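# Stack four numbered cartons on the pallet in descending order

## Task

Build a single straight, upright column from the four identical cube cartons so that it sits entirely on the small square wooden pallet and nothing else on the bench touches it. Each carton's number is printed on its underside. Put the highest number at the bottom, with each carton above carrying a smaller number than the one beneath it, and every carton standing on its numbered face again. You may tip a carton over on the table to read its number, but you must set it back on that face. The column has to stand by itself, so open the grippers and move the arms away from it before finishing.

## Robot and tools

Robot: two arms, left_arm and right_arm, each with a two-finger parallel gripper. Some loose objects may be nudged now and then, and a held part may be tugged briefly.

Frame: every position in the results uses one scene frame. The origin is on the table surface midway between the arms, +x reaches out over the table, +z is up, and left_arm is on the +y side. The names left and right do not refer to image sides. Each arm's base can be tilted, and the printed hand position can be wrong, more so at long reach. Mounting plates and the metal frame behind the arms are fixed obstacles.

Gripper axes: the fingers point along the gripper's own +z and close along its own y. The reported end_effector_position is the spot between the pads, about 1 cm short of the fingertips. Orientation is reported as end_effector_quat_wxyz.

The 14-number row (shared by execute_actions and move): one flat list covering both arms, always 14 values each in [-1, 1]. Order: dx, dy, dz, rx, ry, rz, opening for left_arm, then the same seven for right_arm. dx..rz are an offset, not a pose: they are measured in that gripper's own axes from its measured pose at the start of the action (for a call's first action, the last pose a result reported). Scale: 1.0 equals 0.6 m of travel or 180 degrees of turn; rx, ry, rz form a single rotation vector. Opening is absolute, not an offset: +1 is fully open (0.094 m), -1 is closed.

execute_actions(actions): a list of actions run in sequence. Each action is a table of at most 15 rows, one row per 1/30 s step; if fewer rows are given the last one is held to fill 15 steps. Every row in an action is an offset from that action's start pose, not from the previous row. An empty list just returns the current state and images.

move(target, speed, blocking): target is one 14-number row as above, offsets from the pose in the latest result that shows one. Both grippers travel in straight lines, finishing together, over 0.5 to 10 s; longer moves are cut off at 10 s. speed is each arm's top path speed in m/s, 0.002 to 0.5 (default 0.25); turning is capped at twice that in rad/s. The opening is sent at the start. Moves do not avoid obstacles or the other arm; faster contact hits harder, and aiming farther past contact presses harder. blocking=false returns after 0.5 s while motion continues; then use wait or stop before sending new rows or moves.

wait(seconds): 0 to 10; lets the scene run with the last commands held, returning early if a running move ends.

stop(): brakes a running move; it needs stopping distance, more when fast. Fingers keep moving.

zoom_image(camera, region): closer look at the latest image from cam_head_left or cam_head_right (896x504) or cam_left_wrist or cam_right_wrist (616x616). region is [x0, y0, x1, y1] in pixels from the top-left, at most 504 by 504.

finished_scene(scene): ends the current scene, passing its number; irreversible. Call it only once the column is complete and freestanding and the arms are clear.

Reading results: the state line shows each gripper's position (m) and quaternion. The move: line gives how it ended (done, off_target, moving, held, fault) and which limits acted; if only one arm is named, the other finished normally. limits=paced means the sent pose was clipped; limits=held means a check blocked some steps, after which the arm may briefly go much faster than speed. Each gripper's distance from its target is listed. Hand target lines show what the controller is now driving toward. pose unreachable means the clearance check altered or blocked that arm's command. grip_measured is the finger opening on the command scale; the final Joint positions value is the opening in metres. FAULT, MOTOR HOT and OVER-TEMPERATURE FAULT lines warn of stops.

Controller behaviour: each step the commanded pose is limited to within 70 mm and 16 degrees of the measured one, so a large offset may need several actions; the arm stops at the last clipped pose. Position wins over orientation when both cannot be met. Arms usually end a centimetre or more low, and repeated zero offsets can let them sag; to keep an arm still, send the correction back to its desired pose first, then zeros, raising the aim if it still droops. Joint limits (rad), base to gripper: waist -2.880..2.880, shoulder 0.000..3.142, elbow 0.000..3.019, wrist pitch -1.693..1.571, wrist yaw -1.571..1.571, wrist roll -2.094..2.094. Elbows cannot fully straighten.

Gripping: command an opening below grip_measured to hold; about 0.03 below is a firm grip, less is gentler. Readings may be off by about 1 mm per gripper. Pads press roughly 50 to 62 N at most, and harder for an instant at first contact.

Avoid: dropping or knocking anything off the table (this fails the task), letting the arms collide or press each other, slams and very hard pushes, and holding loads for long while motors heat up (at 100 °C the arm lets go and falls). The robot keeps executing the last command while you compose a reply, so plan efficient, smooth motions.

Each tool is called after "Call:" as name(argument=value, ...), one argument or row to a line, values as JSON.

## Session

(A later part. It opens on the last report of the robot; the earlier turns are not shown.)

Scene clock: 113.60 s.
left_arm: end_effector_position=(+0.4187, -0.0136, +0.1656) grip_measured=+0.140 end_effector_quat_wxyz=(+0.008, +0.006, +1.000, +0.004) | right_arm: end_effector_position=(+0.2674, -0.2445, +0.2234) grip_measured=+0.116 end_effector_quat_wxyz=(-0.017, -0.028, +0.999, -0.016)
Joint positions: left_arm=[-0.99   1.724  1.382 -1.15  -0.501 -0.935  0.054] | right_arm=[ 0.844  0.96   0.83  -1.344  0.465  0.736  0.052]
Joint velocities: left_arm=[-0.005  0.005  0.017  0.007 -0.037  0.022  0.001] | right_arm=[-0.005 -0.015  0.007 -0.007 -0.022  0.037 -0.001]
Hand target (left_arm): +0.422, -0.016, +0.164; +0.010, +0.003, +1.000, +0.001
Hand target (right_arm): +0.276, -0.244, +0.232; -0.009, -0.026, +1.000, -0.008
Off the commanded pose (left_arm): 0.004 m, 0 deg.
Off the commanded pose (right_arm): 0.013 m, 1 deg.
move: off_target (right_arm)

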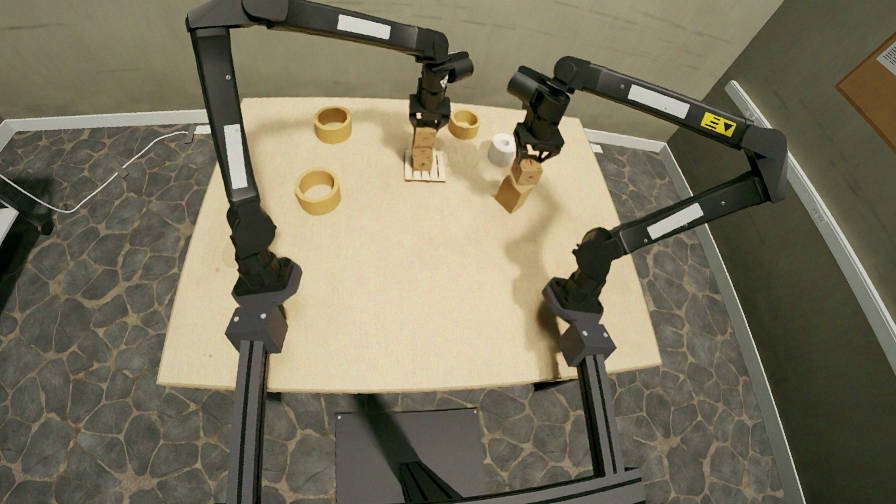

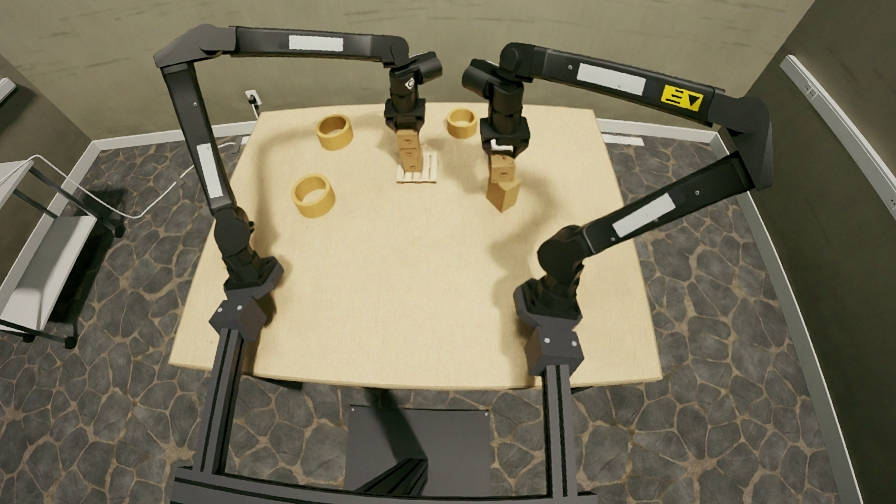

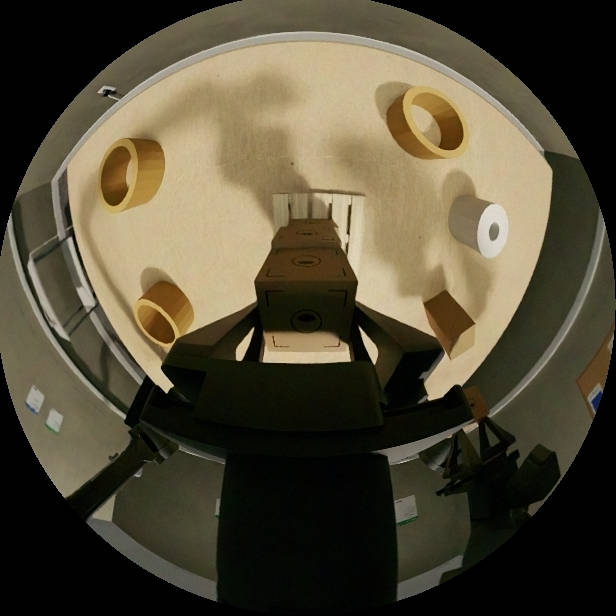

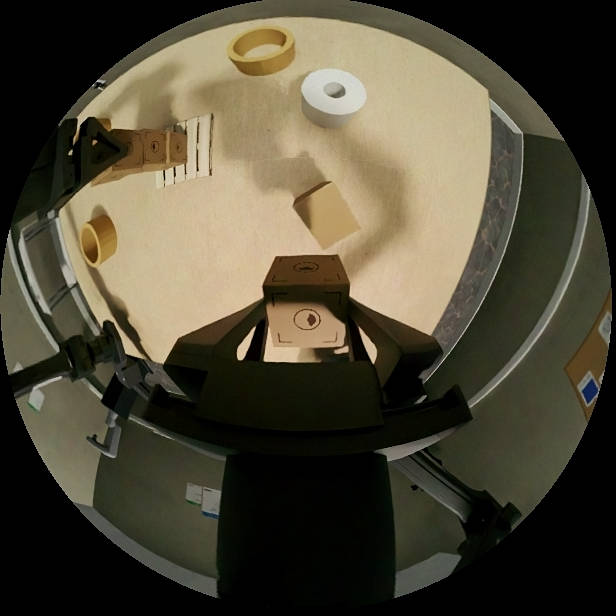

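Call:
execute_actions(
  actions=[
    [[0,0,0,0,0,0,1,-0.015,0,-0.015,0,0,0,0.06]],
  ],
)

Call:
move(
  target=[0.13,-0.015,-0.07,0,0,0,1,-0.02,0,-0.07,-0.01,-0.01,0,0.06],
  speed=0.15,
)

Call:
move(
  target=[0.2,0.38,0,0,0,0,1,-0.1,0.1,-0.02,0,0,0.015,0.06],
)

Scene clock: 114.30 s.
left_arm: end_effector_position=(+0.4180, -0.0132, +0.1650) grip_measured=+1.000 end_effector_quat_wxyz=(+0.008, +0.006, +1.000, +0.005) | right_arm: end_effector_position=(+0.2650, -0.2469, +0.2235) grip_measured=+0.116 end_effector_quat_wxyz=(-0.022, -0.031, +0.999, -0.020)
Joint positions: left_arm=[-0.99   1.724  1.38  -1.15  -0.501 -0.935  0.094] | right_arm=[ 0.844  0.96   0.83  -1.359  0.465  0.735  0.052]
Joint velocities: left_arm=[-0.005 -0.005  0.007 -0.007 -0.022 -0.051  0.   ] | right_arm=[ 0.005 -0.005  0.017 -0.002 -0.007  0.037  0.   ]
Hand target (left_arm): +0.419, -0.014, +0.166; +0.008, +0.006, +1.000, +0.004
Hand target (right_arm): +0.276, -0.244, +0.232; -0.017, -0.028, +0.999, -0.015
Off the commanded pose (left_arm): 0.001 m, 0 deg.
Off the commanded pose (right_arm): 0.015 m, 1 deg.

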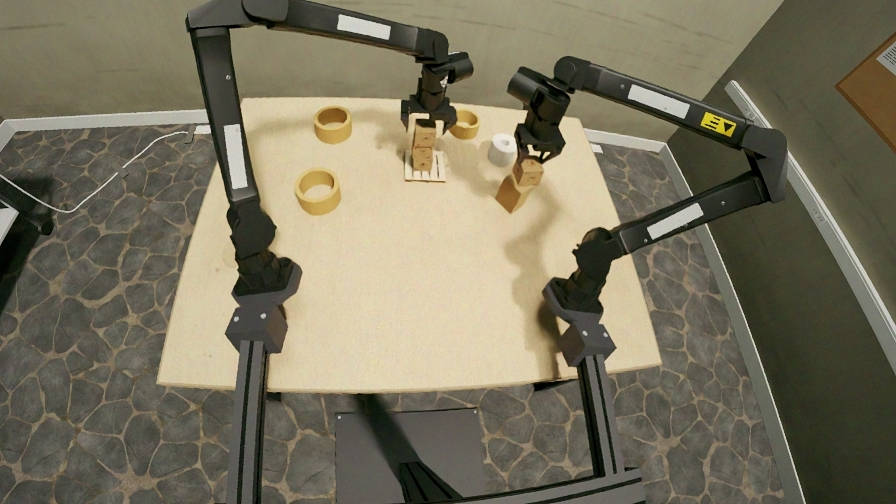

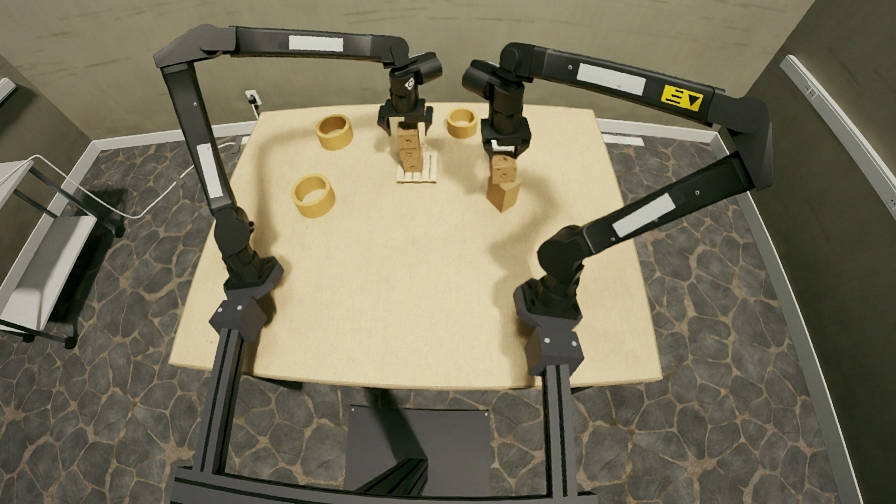

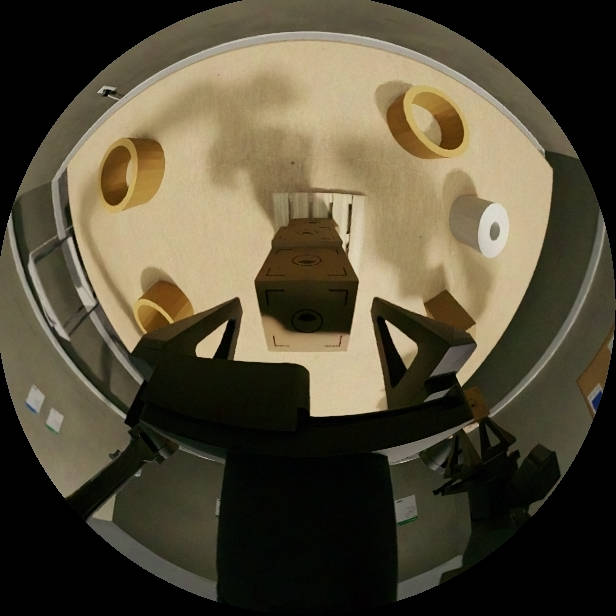

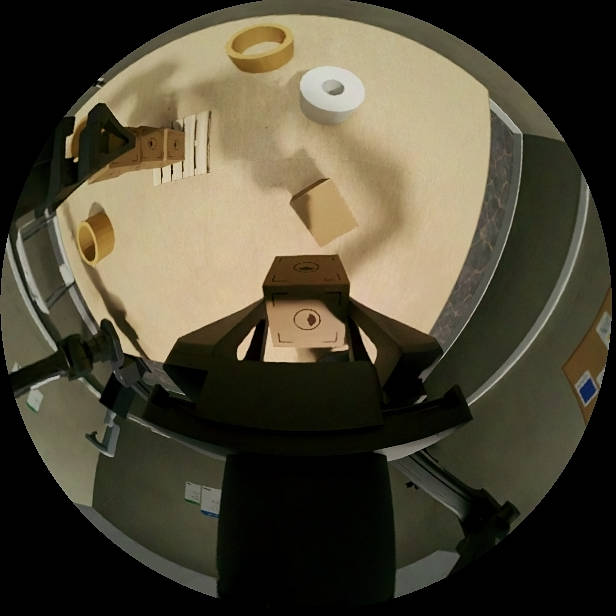

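Scene clock: 115.37 s.
left_arm: end_effector_position=(+0.3354, -0.0247, +0.1968) grip_measured=+1.000 end_effector_quat_wxyz=(+0.005, +0.017, +1.000, +0.010) | right_arm: end_effector_position=(+0.2645, -0.2490, +0.2450) grip_measured=+0.116 end_effector_quat_wxyz=(-0.026, -0.045, +0.998, -0.022)
Joint positions: left_arm=[-1.157  1.679  1.296 -1.216 -0.504 -1.111  0.094] | right_arm=[ 0.879  0.95   0.877 -1.442  0.466  0.751  0.052]
Joint velocities: left_arm=[-0.024 -0.005  0.012 -0.007  0.007 -0.022  0.   ] | right_arm=[-0.005 -0.005  0.002 -0.017 -0.022 -0.022 -0.   ]
Hand target (left_arm): +0.339, -0.021, +0.206; +0.009, +0.006, +1.000, +0.005
Hand target (right_arm): +0.278, -0.245, +0.265; -0.007, -0.032, +0.999, -0.004
Off the commanded pose (left_arm): 0.010 m, 1 deg.
Off the commanded pose (right_arm): 0.025 m, 3 deg.
move: off_target (right_arm)

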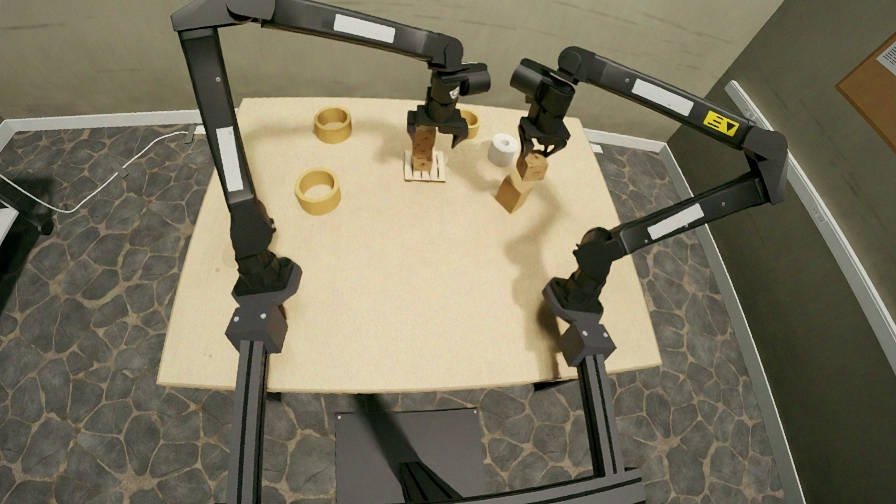

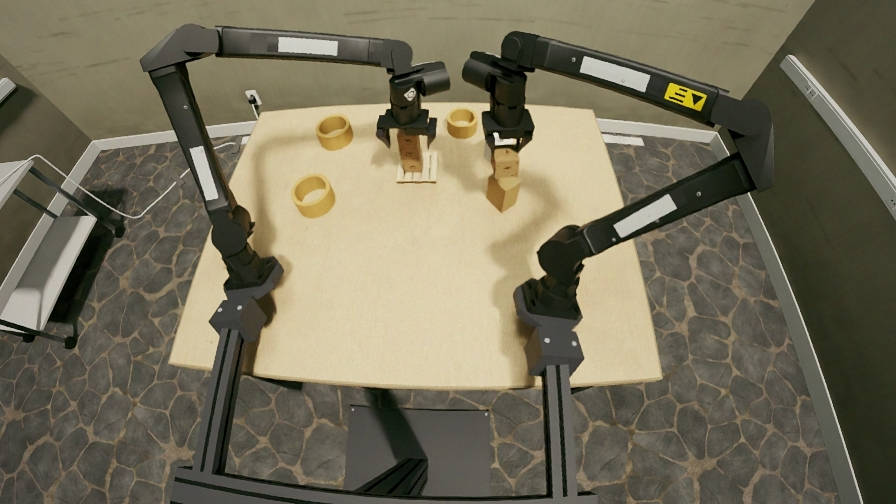

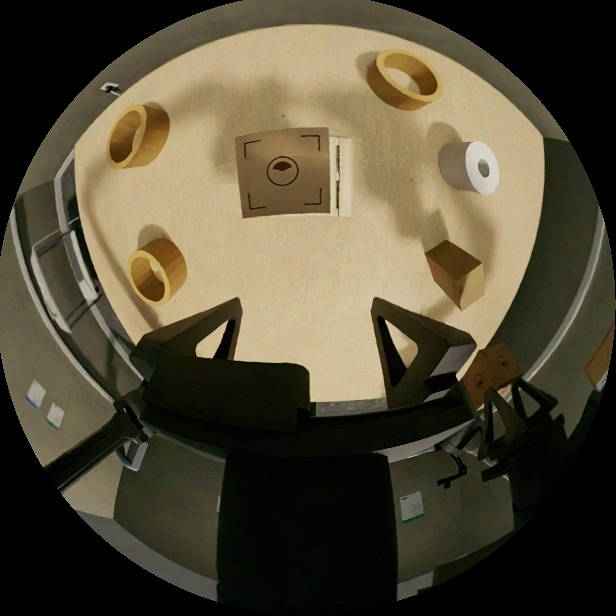

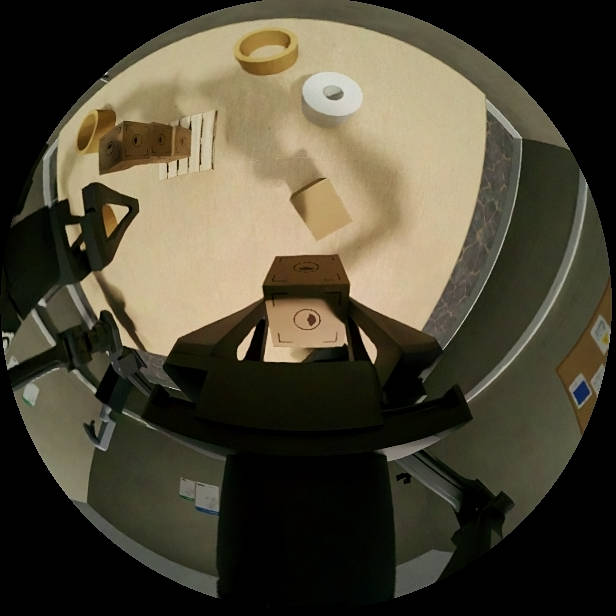

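Scene clock: 116.80 s.
left_arm: end_effector_position=(+0.2231, +0.2089, +0.1963) grip_measured=+1.000 end_effector_quat_wxyz=(+0.005, +0.018, +1.000, +0.010) | right_arm: end_effector_position=(+0.3049, -0.1977, +0.2395) grip_measured=+0.116 end_effector_quat_wxyz=(-0.040, -0.032, +0.998, -0.038)
Joint positions: left_arm=[-1.171  0.972  0.643 -1.278 -0.504 -1.123  0.094] | right_arm=[ 0.889  1.169  1.026 -1.424  0.466  0.81   0.052]
Joint velocities: left_arm=[ 0.005 -0.015  0.002 -0.012 -0.022  0.037  0.   ] | right_arm=[-0.015 -0.005  0.002 -0.002  0.037  0.037  0.   ]
Hand target (left_arm): +0.223, +0.207, +0.199; +0.005, +0.017, +1.000, +0.010
Hand target (right_arm): +0.319, -0.185, +0.253; -0.026, -0.022, +0.999, -0.023
Off the commanded pose (left_arm): 0.004 m, 0 deg.
Off the commanded pose (right_arm): 0.023 m, 3 deg.
move: off_target (right_arm)

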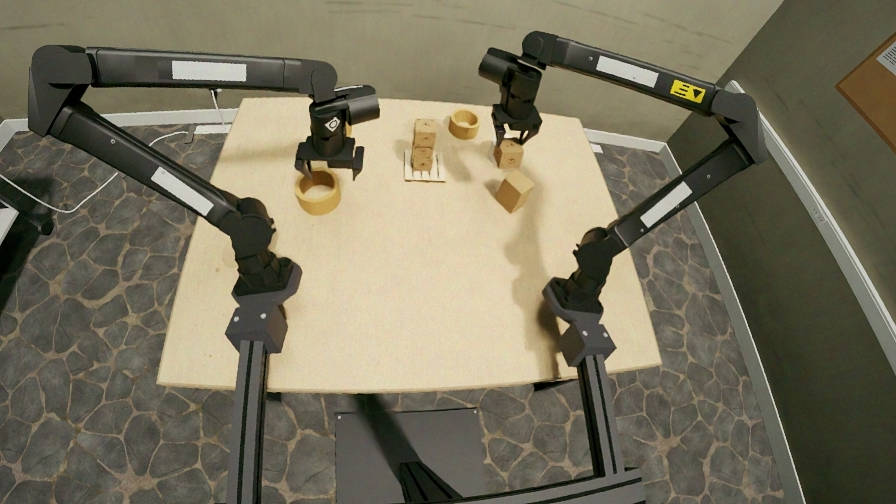

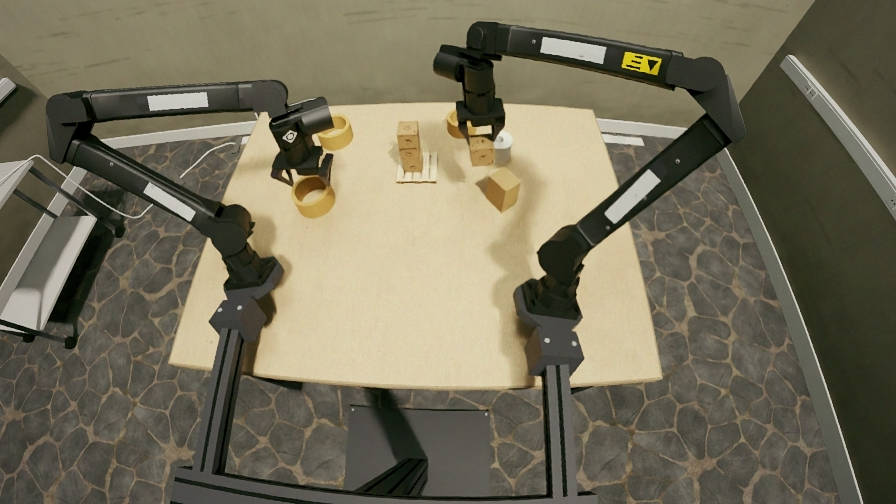

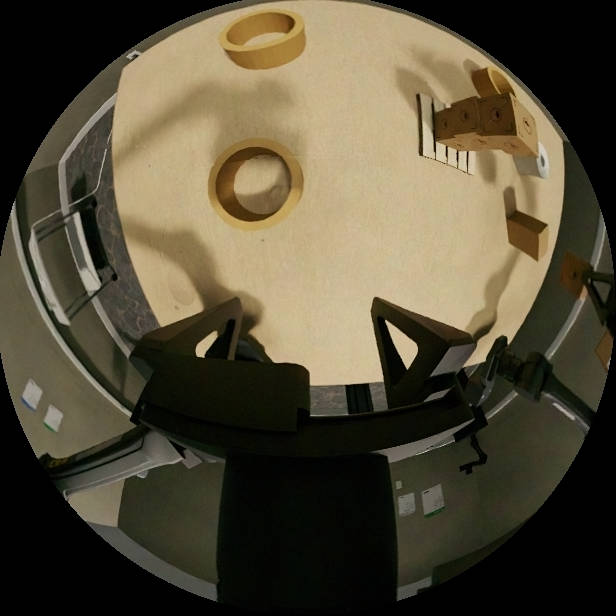

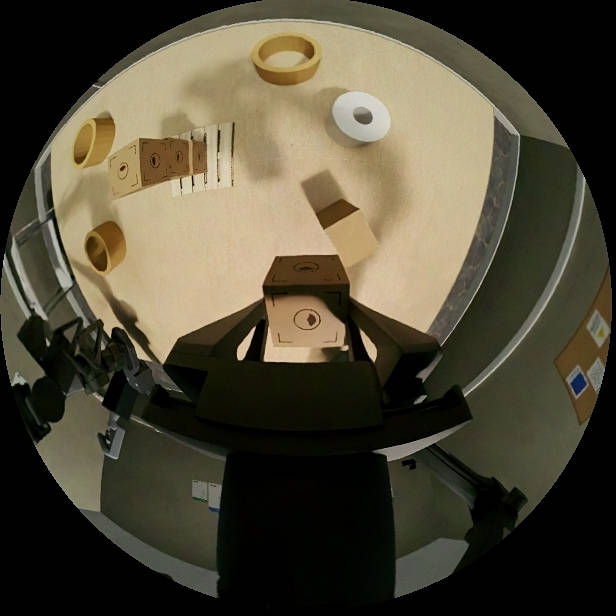

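Call:
execute_actions(
  actions=[],
)

Call:
move(
  target=[0,0,0,0,0,0,1,-0.1,0.15,-0.05,-0.02,-0.02,0.02,0.06],
  speed=0.1,
)

Scene clock: 117.50 s.
left_arm: end_effector_position=(+0.2231, +0.2089, +0.1963) grip_measured=+1.000 end_effector_quat_wxyz=(+0.005, +0.017, +1.000, +0.010) | right_arm: end_effector_position=(+0.3049, -0.1977, +0.2395) grip_measured=+0.116 end_effector_quat_wxyz=(-0.040, -0.031, +0.998, -0.038)
Joint positions: left_arm=[-1.171  0.972  0.643 -1.278 -0.504 -1.124  0.094] | right_arm=[ 0.889  1.169  1.026 -1.424  0.466  0.811  0.052]
Joint velocities: left_arm=[-0.015 -0.005 -0.002 -0.002  0.022  0.066  0.   ] | right_arm=[ 0.015 -0.005  0.002 -0.017  0.051  0.037 -0.   ]
Hand target (left_arm): +0.223, +0.207, +0.199; +0.005, +0.017, +1.000, +0.010
Hand target (right_arm): +0.319, -0.185, +0.253; -0.026, -0.021, +0.999, -0.023
Off the commanded pose (left_arm): 0.004 m, 0 deg.
Off the commanded pose (right_arm): 0.023 m, 3 deg.

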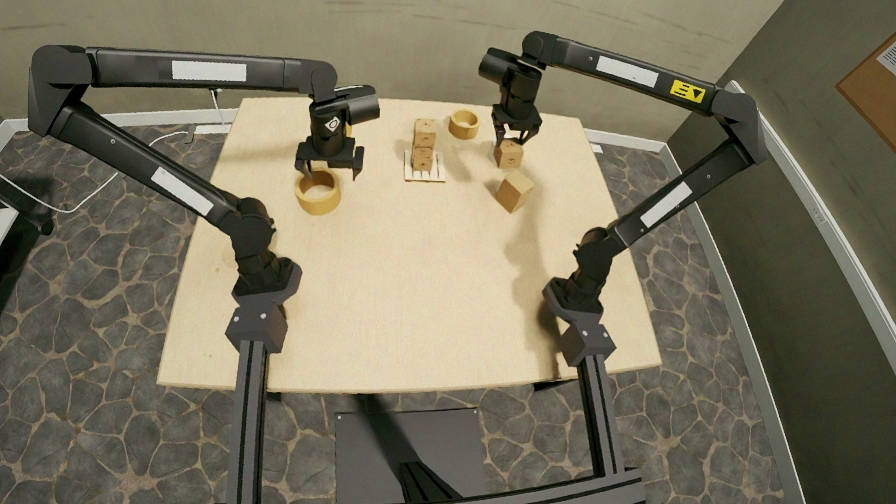

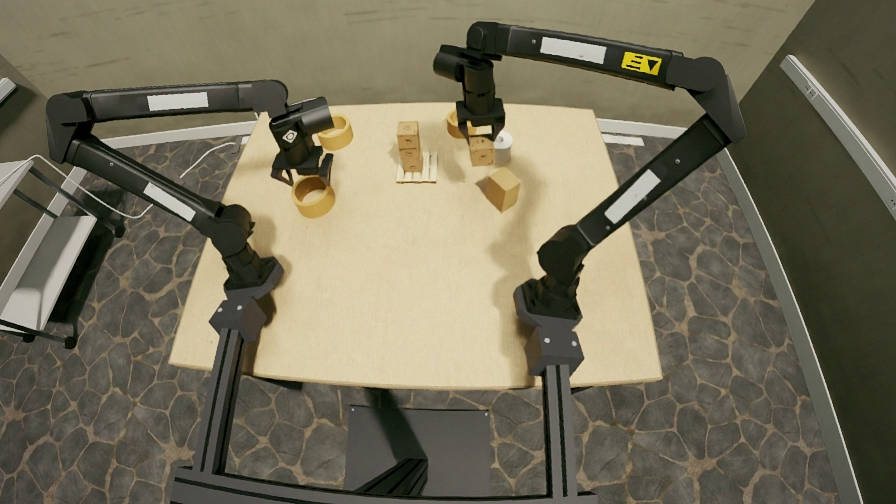

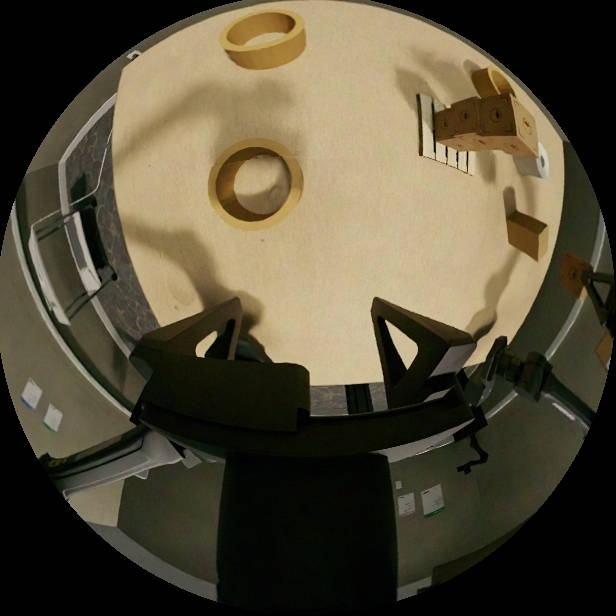

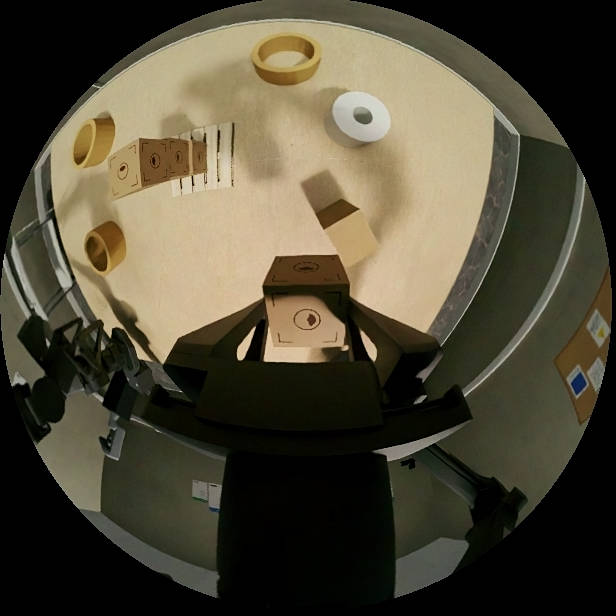

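Scene clock: 118.97 s.
left_arm: end_effector_position=(+0.2231, +0.2089, +0.1963) grip_measured=+1.000 end_effector_quat_wxyz=(+0.005, +0.017, +1.000, +0.010) | right_arm: end_effector_position=(+0.3486, -0.1180, +0.2464) grip_measured=+0.116 end_effector_quat_wxyz=(-0.021, -0.011, +0.999, -0.022)
Joint positions: left_arm=[-1.171  0.972  0.643 -1.278 -0.504 -1.124  0.094] | right_arm=[ 0.95   1.376  1.224 -1.392  0.474  0.896  0.052]
Joint velocities: left_arm=[ 0.005 -0.005  0.007 -0.012  0.051  0.037  0.   ] | right_arm=[-0.015 -0.005  0.007  0.012 -0.007 -0.037 -0.   ]
Hand target (left_arm): +0.223, +0.209, +0.196; +0.005, +0.017, +1.000, +0.010
Hand target (right_arm): +0.361, -0.103, +0.259; -0.008, -0.001, +1.000, -0.007
Off the commanded pose (left_arm): 0.000 m, 0 deg.
Off the commanded pose (right_arm): 0.023 m, 3 deg.
move: off_target (right_arm)

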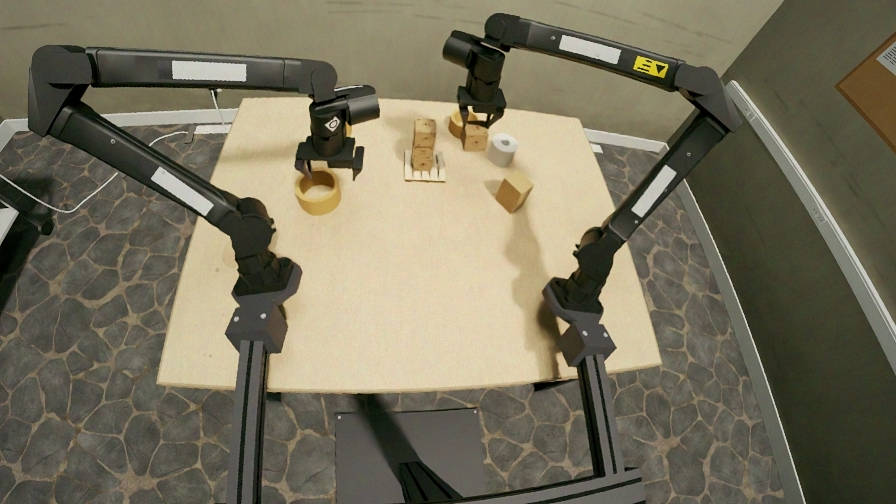

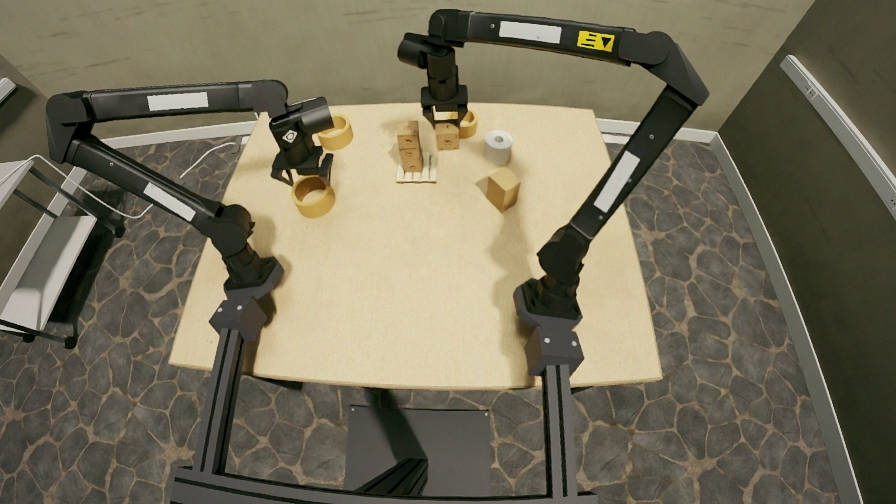

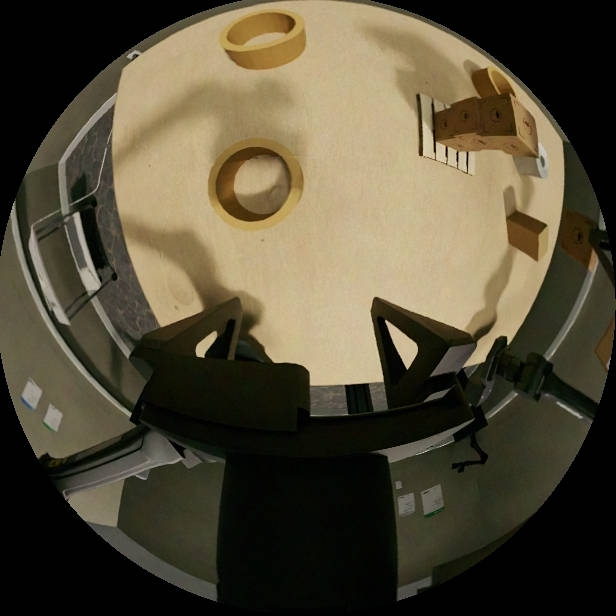

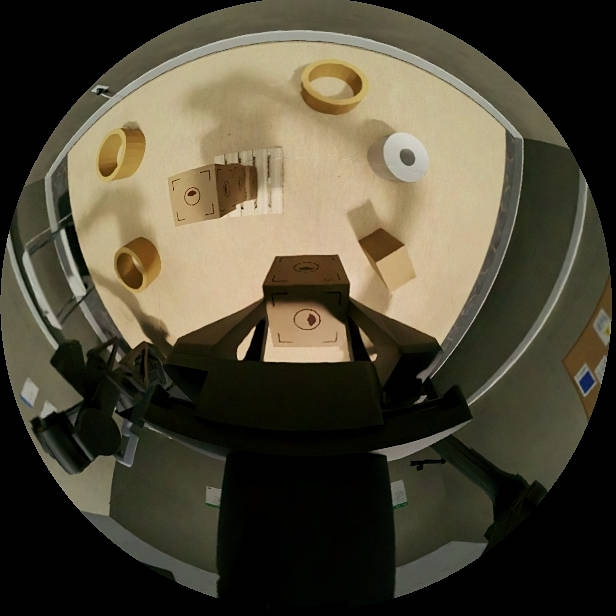

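Call:
move(
  target=[0,0,0,0,0,0,1,-0.153,0.193,-0.04,-0.022,-0.022,0.005,0.06],
  speed=0.08,
)

Scene clock: 121.33 s.
left_arm: end_effector_position=(+0.2231, +0.2089, +0.1963) grip_measured=+1.000 end_effector_quat_wxyz=(+0.005, +0.017, +1.000, +0.010) | right_arm: end_effector_position=(+0.4322, -0.0154, +0.2516) grip_measured=+0.116 end_effector_quat_wxyz=(+0.005, +0.004, +1.000, +0.002)
Joint positions: left_arm=[-1.171  0.972  0.643 -1.278 -0.504 -1.124  0.094] | right_arm=[ 0.958  1.666  1.592 -1.394  0.485  0.897  0.052]
Joint velocities: left_arm=[-0.015 -0.015 -0.012  0.002 -0.007  0.051  0.   ] | right_arm=[-0.015 -0.015  0.012 -0.002 -0.051 -0.022 -0.   ]
Hand target (left_arm): +0.223, +0.209, +0.196; +0.005, +0.017, +1.000, +0.010
Hand target (right_arm): +0.439, -0.000, +0.263; +0.014, -0.004, +1.000, +0.013
Off the commanded pose (left_arm): 0.000 m, 0 deg.
Off the commanded pose (right_arm): 0.020 m, 2 deg.
move: off_target (right_arm)

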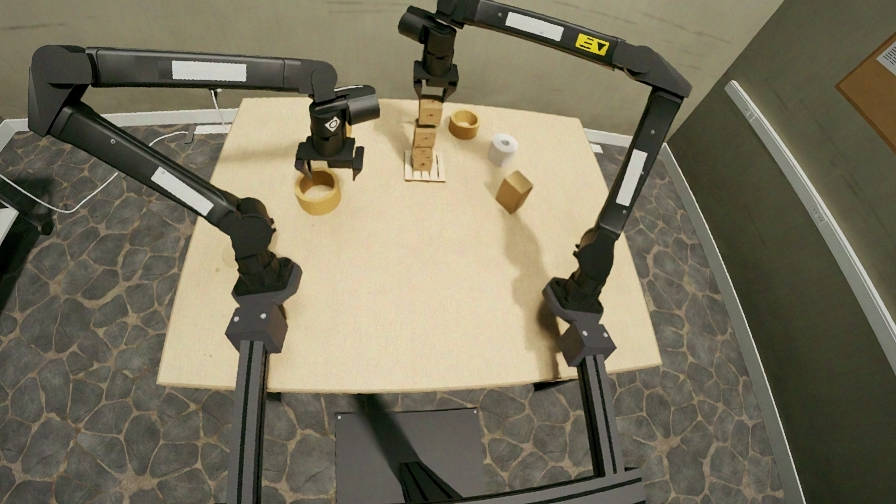

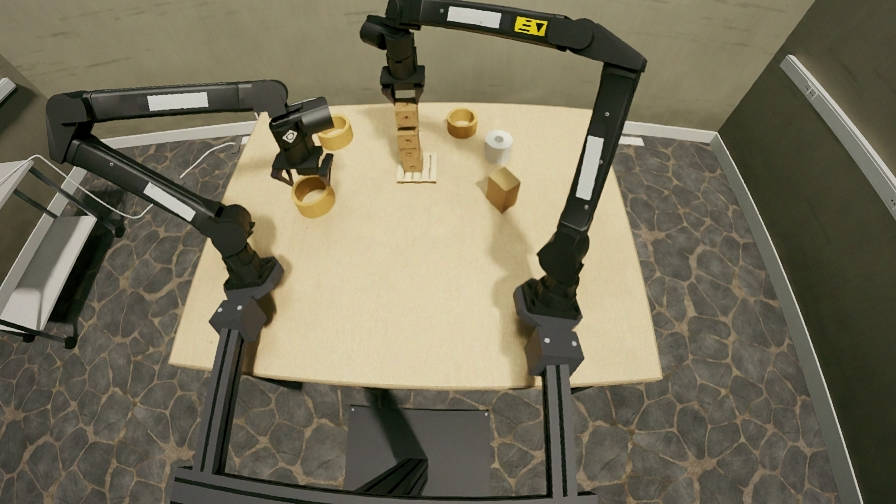

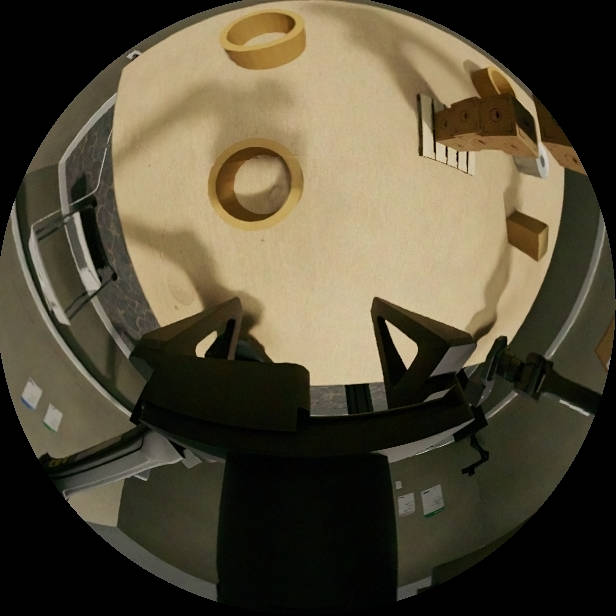

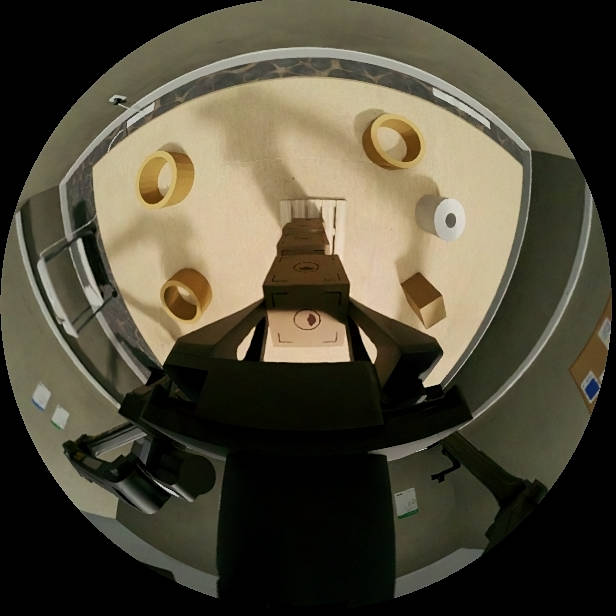

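Call:
move(
  target=[0,0,0,0,0,0,1,0,0.02,0.028,-0.008,-0.008,-0.01,0.06],
  speed=0.03,
)

Call:
zoom_image(
  camera="cam_head_left",
  region=[370,80,490,200],
)

Call:
zoom_image(
  camera="cam_right_wrist",
  region=[230,170,390,330],
)

Scene clock: 122.67 s.
left_arm: end_effector_position=(+0.2231, +0.2089, +0.1963) grip_measured=+1.000 end_effector_quat_wxyz=(+0.005, +0.017, +1.000, +0.010) | right_arm: end_effector_position=(+0.4346, -0.0052, +0.2428) grip_measured=+0.116 end_effector_quat_wxyz=(+0.020, -0.003, +1.000, +0.019)
Joint positions: left_arm=[-1.171  0.972  0.643 -1.278 -0.504 -1.124  0.094] | right_arm=[ 0.958  1.666  1.564 -1.316  0.486  0.86   0.052]
Joint velocities: left_arm=[-0.005 -0.015 -0.012 -0.002 -0.007 -0.022  0.   ] | right_arm=[-0.015 -0.005  0.002 -0.002 -0.066 -0.051 -0.   ]
Hand target (left_arm): +0.223, +0.209, +0.196; +0.005, +0.017, +1.000, +0.010
Hand target (right_arm): +0.433, -0.004, +0.235; +0.018, -0.012, +1.000, +0.015
Off the commanded pose (left_arm): 0.000 m, 0 deg.
Off the commanded pose (right_arm): 0.008 m, 1 deg.
move: done

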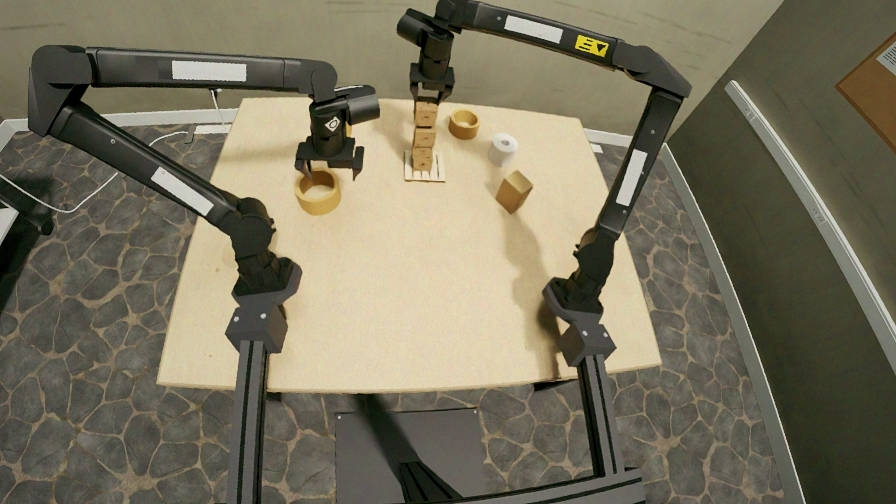

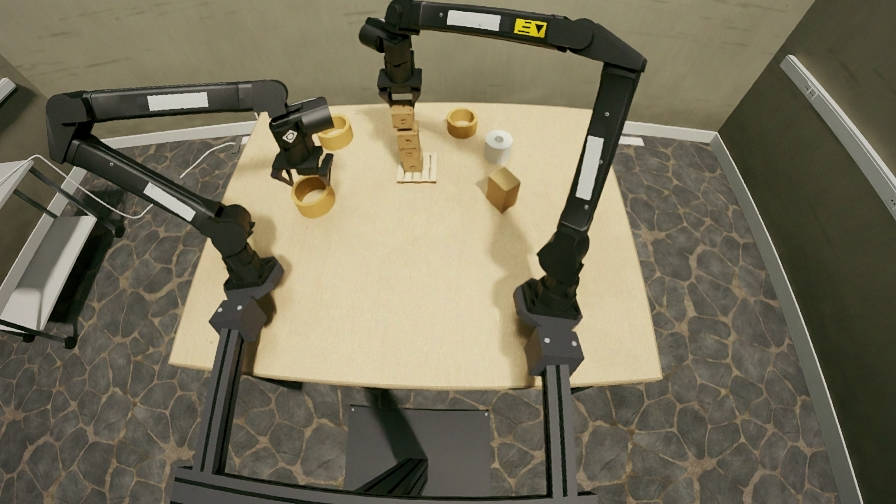

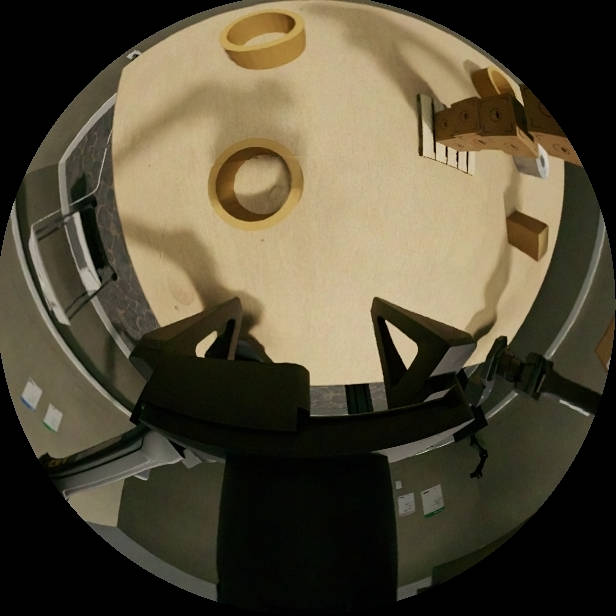

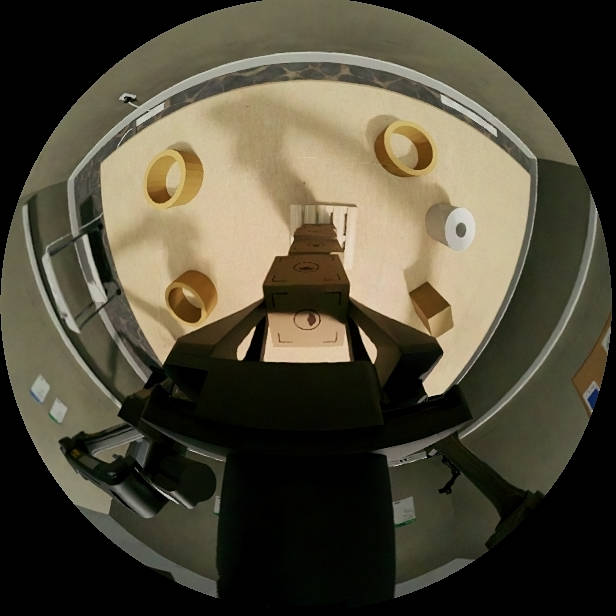

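Region (370, 80, 490, 200) of cam_head_left's 896x504 image, scaled by 4.200, with more detail than that image has.

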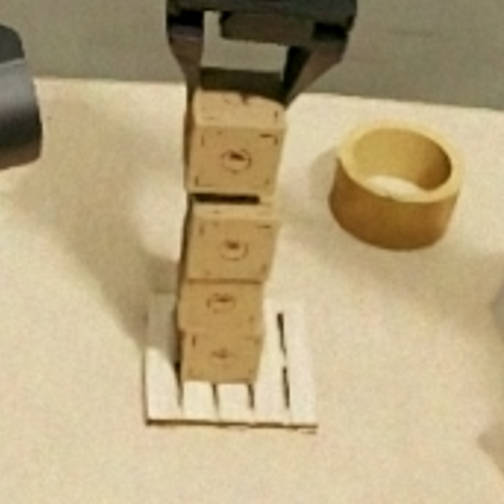

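Region (230, 170, 390, 330) of cam_right_wrist's 616x616 image, scaled by 3.150, with more detail than that image has.

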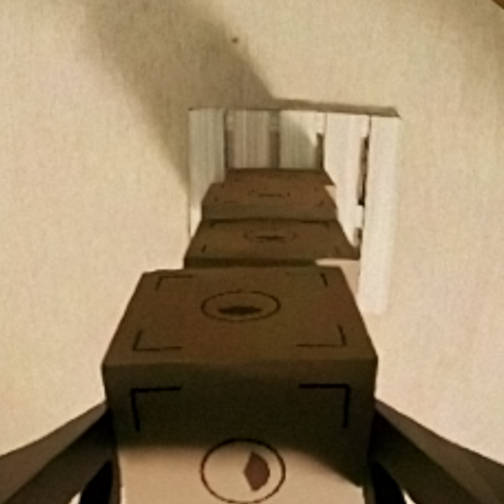

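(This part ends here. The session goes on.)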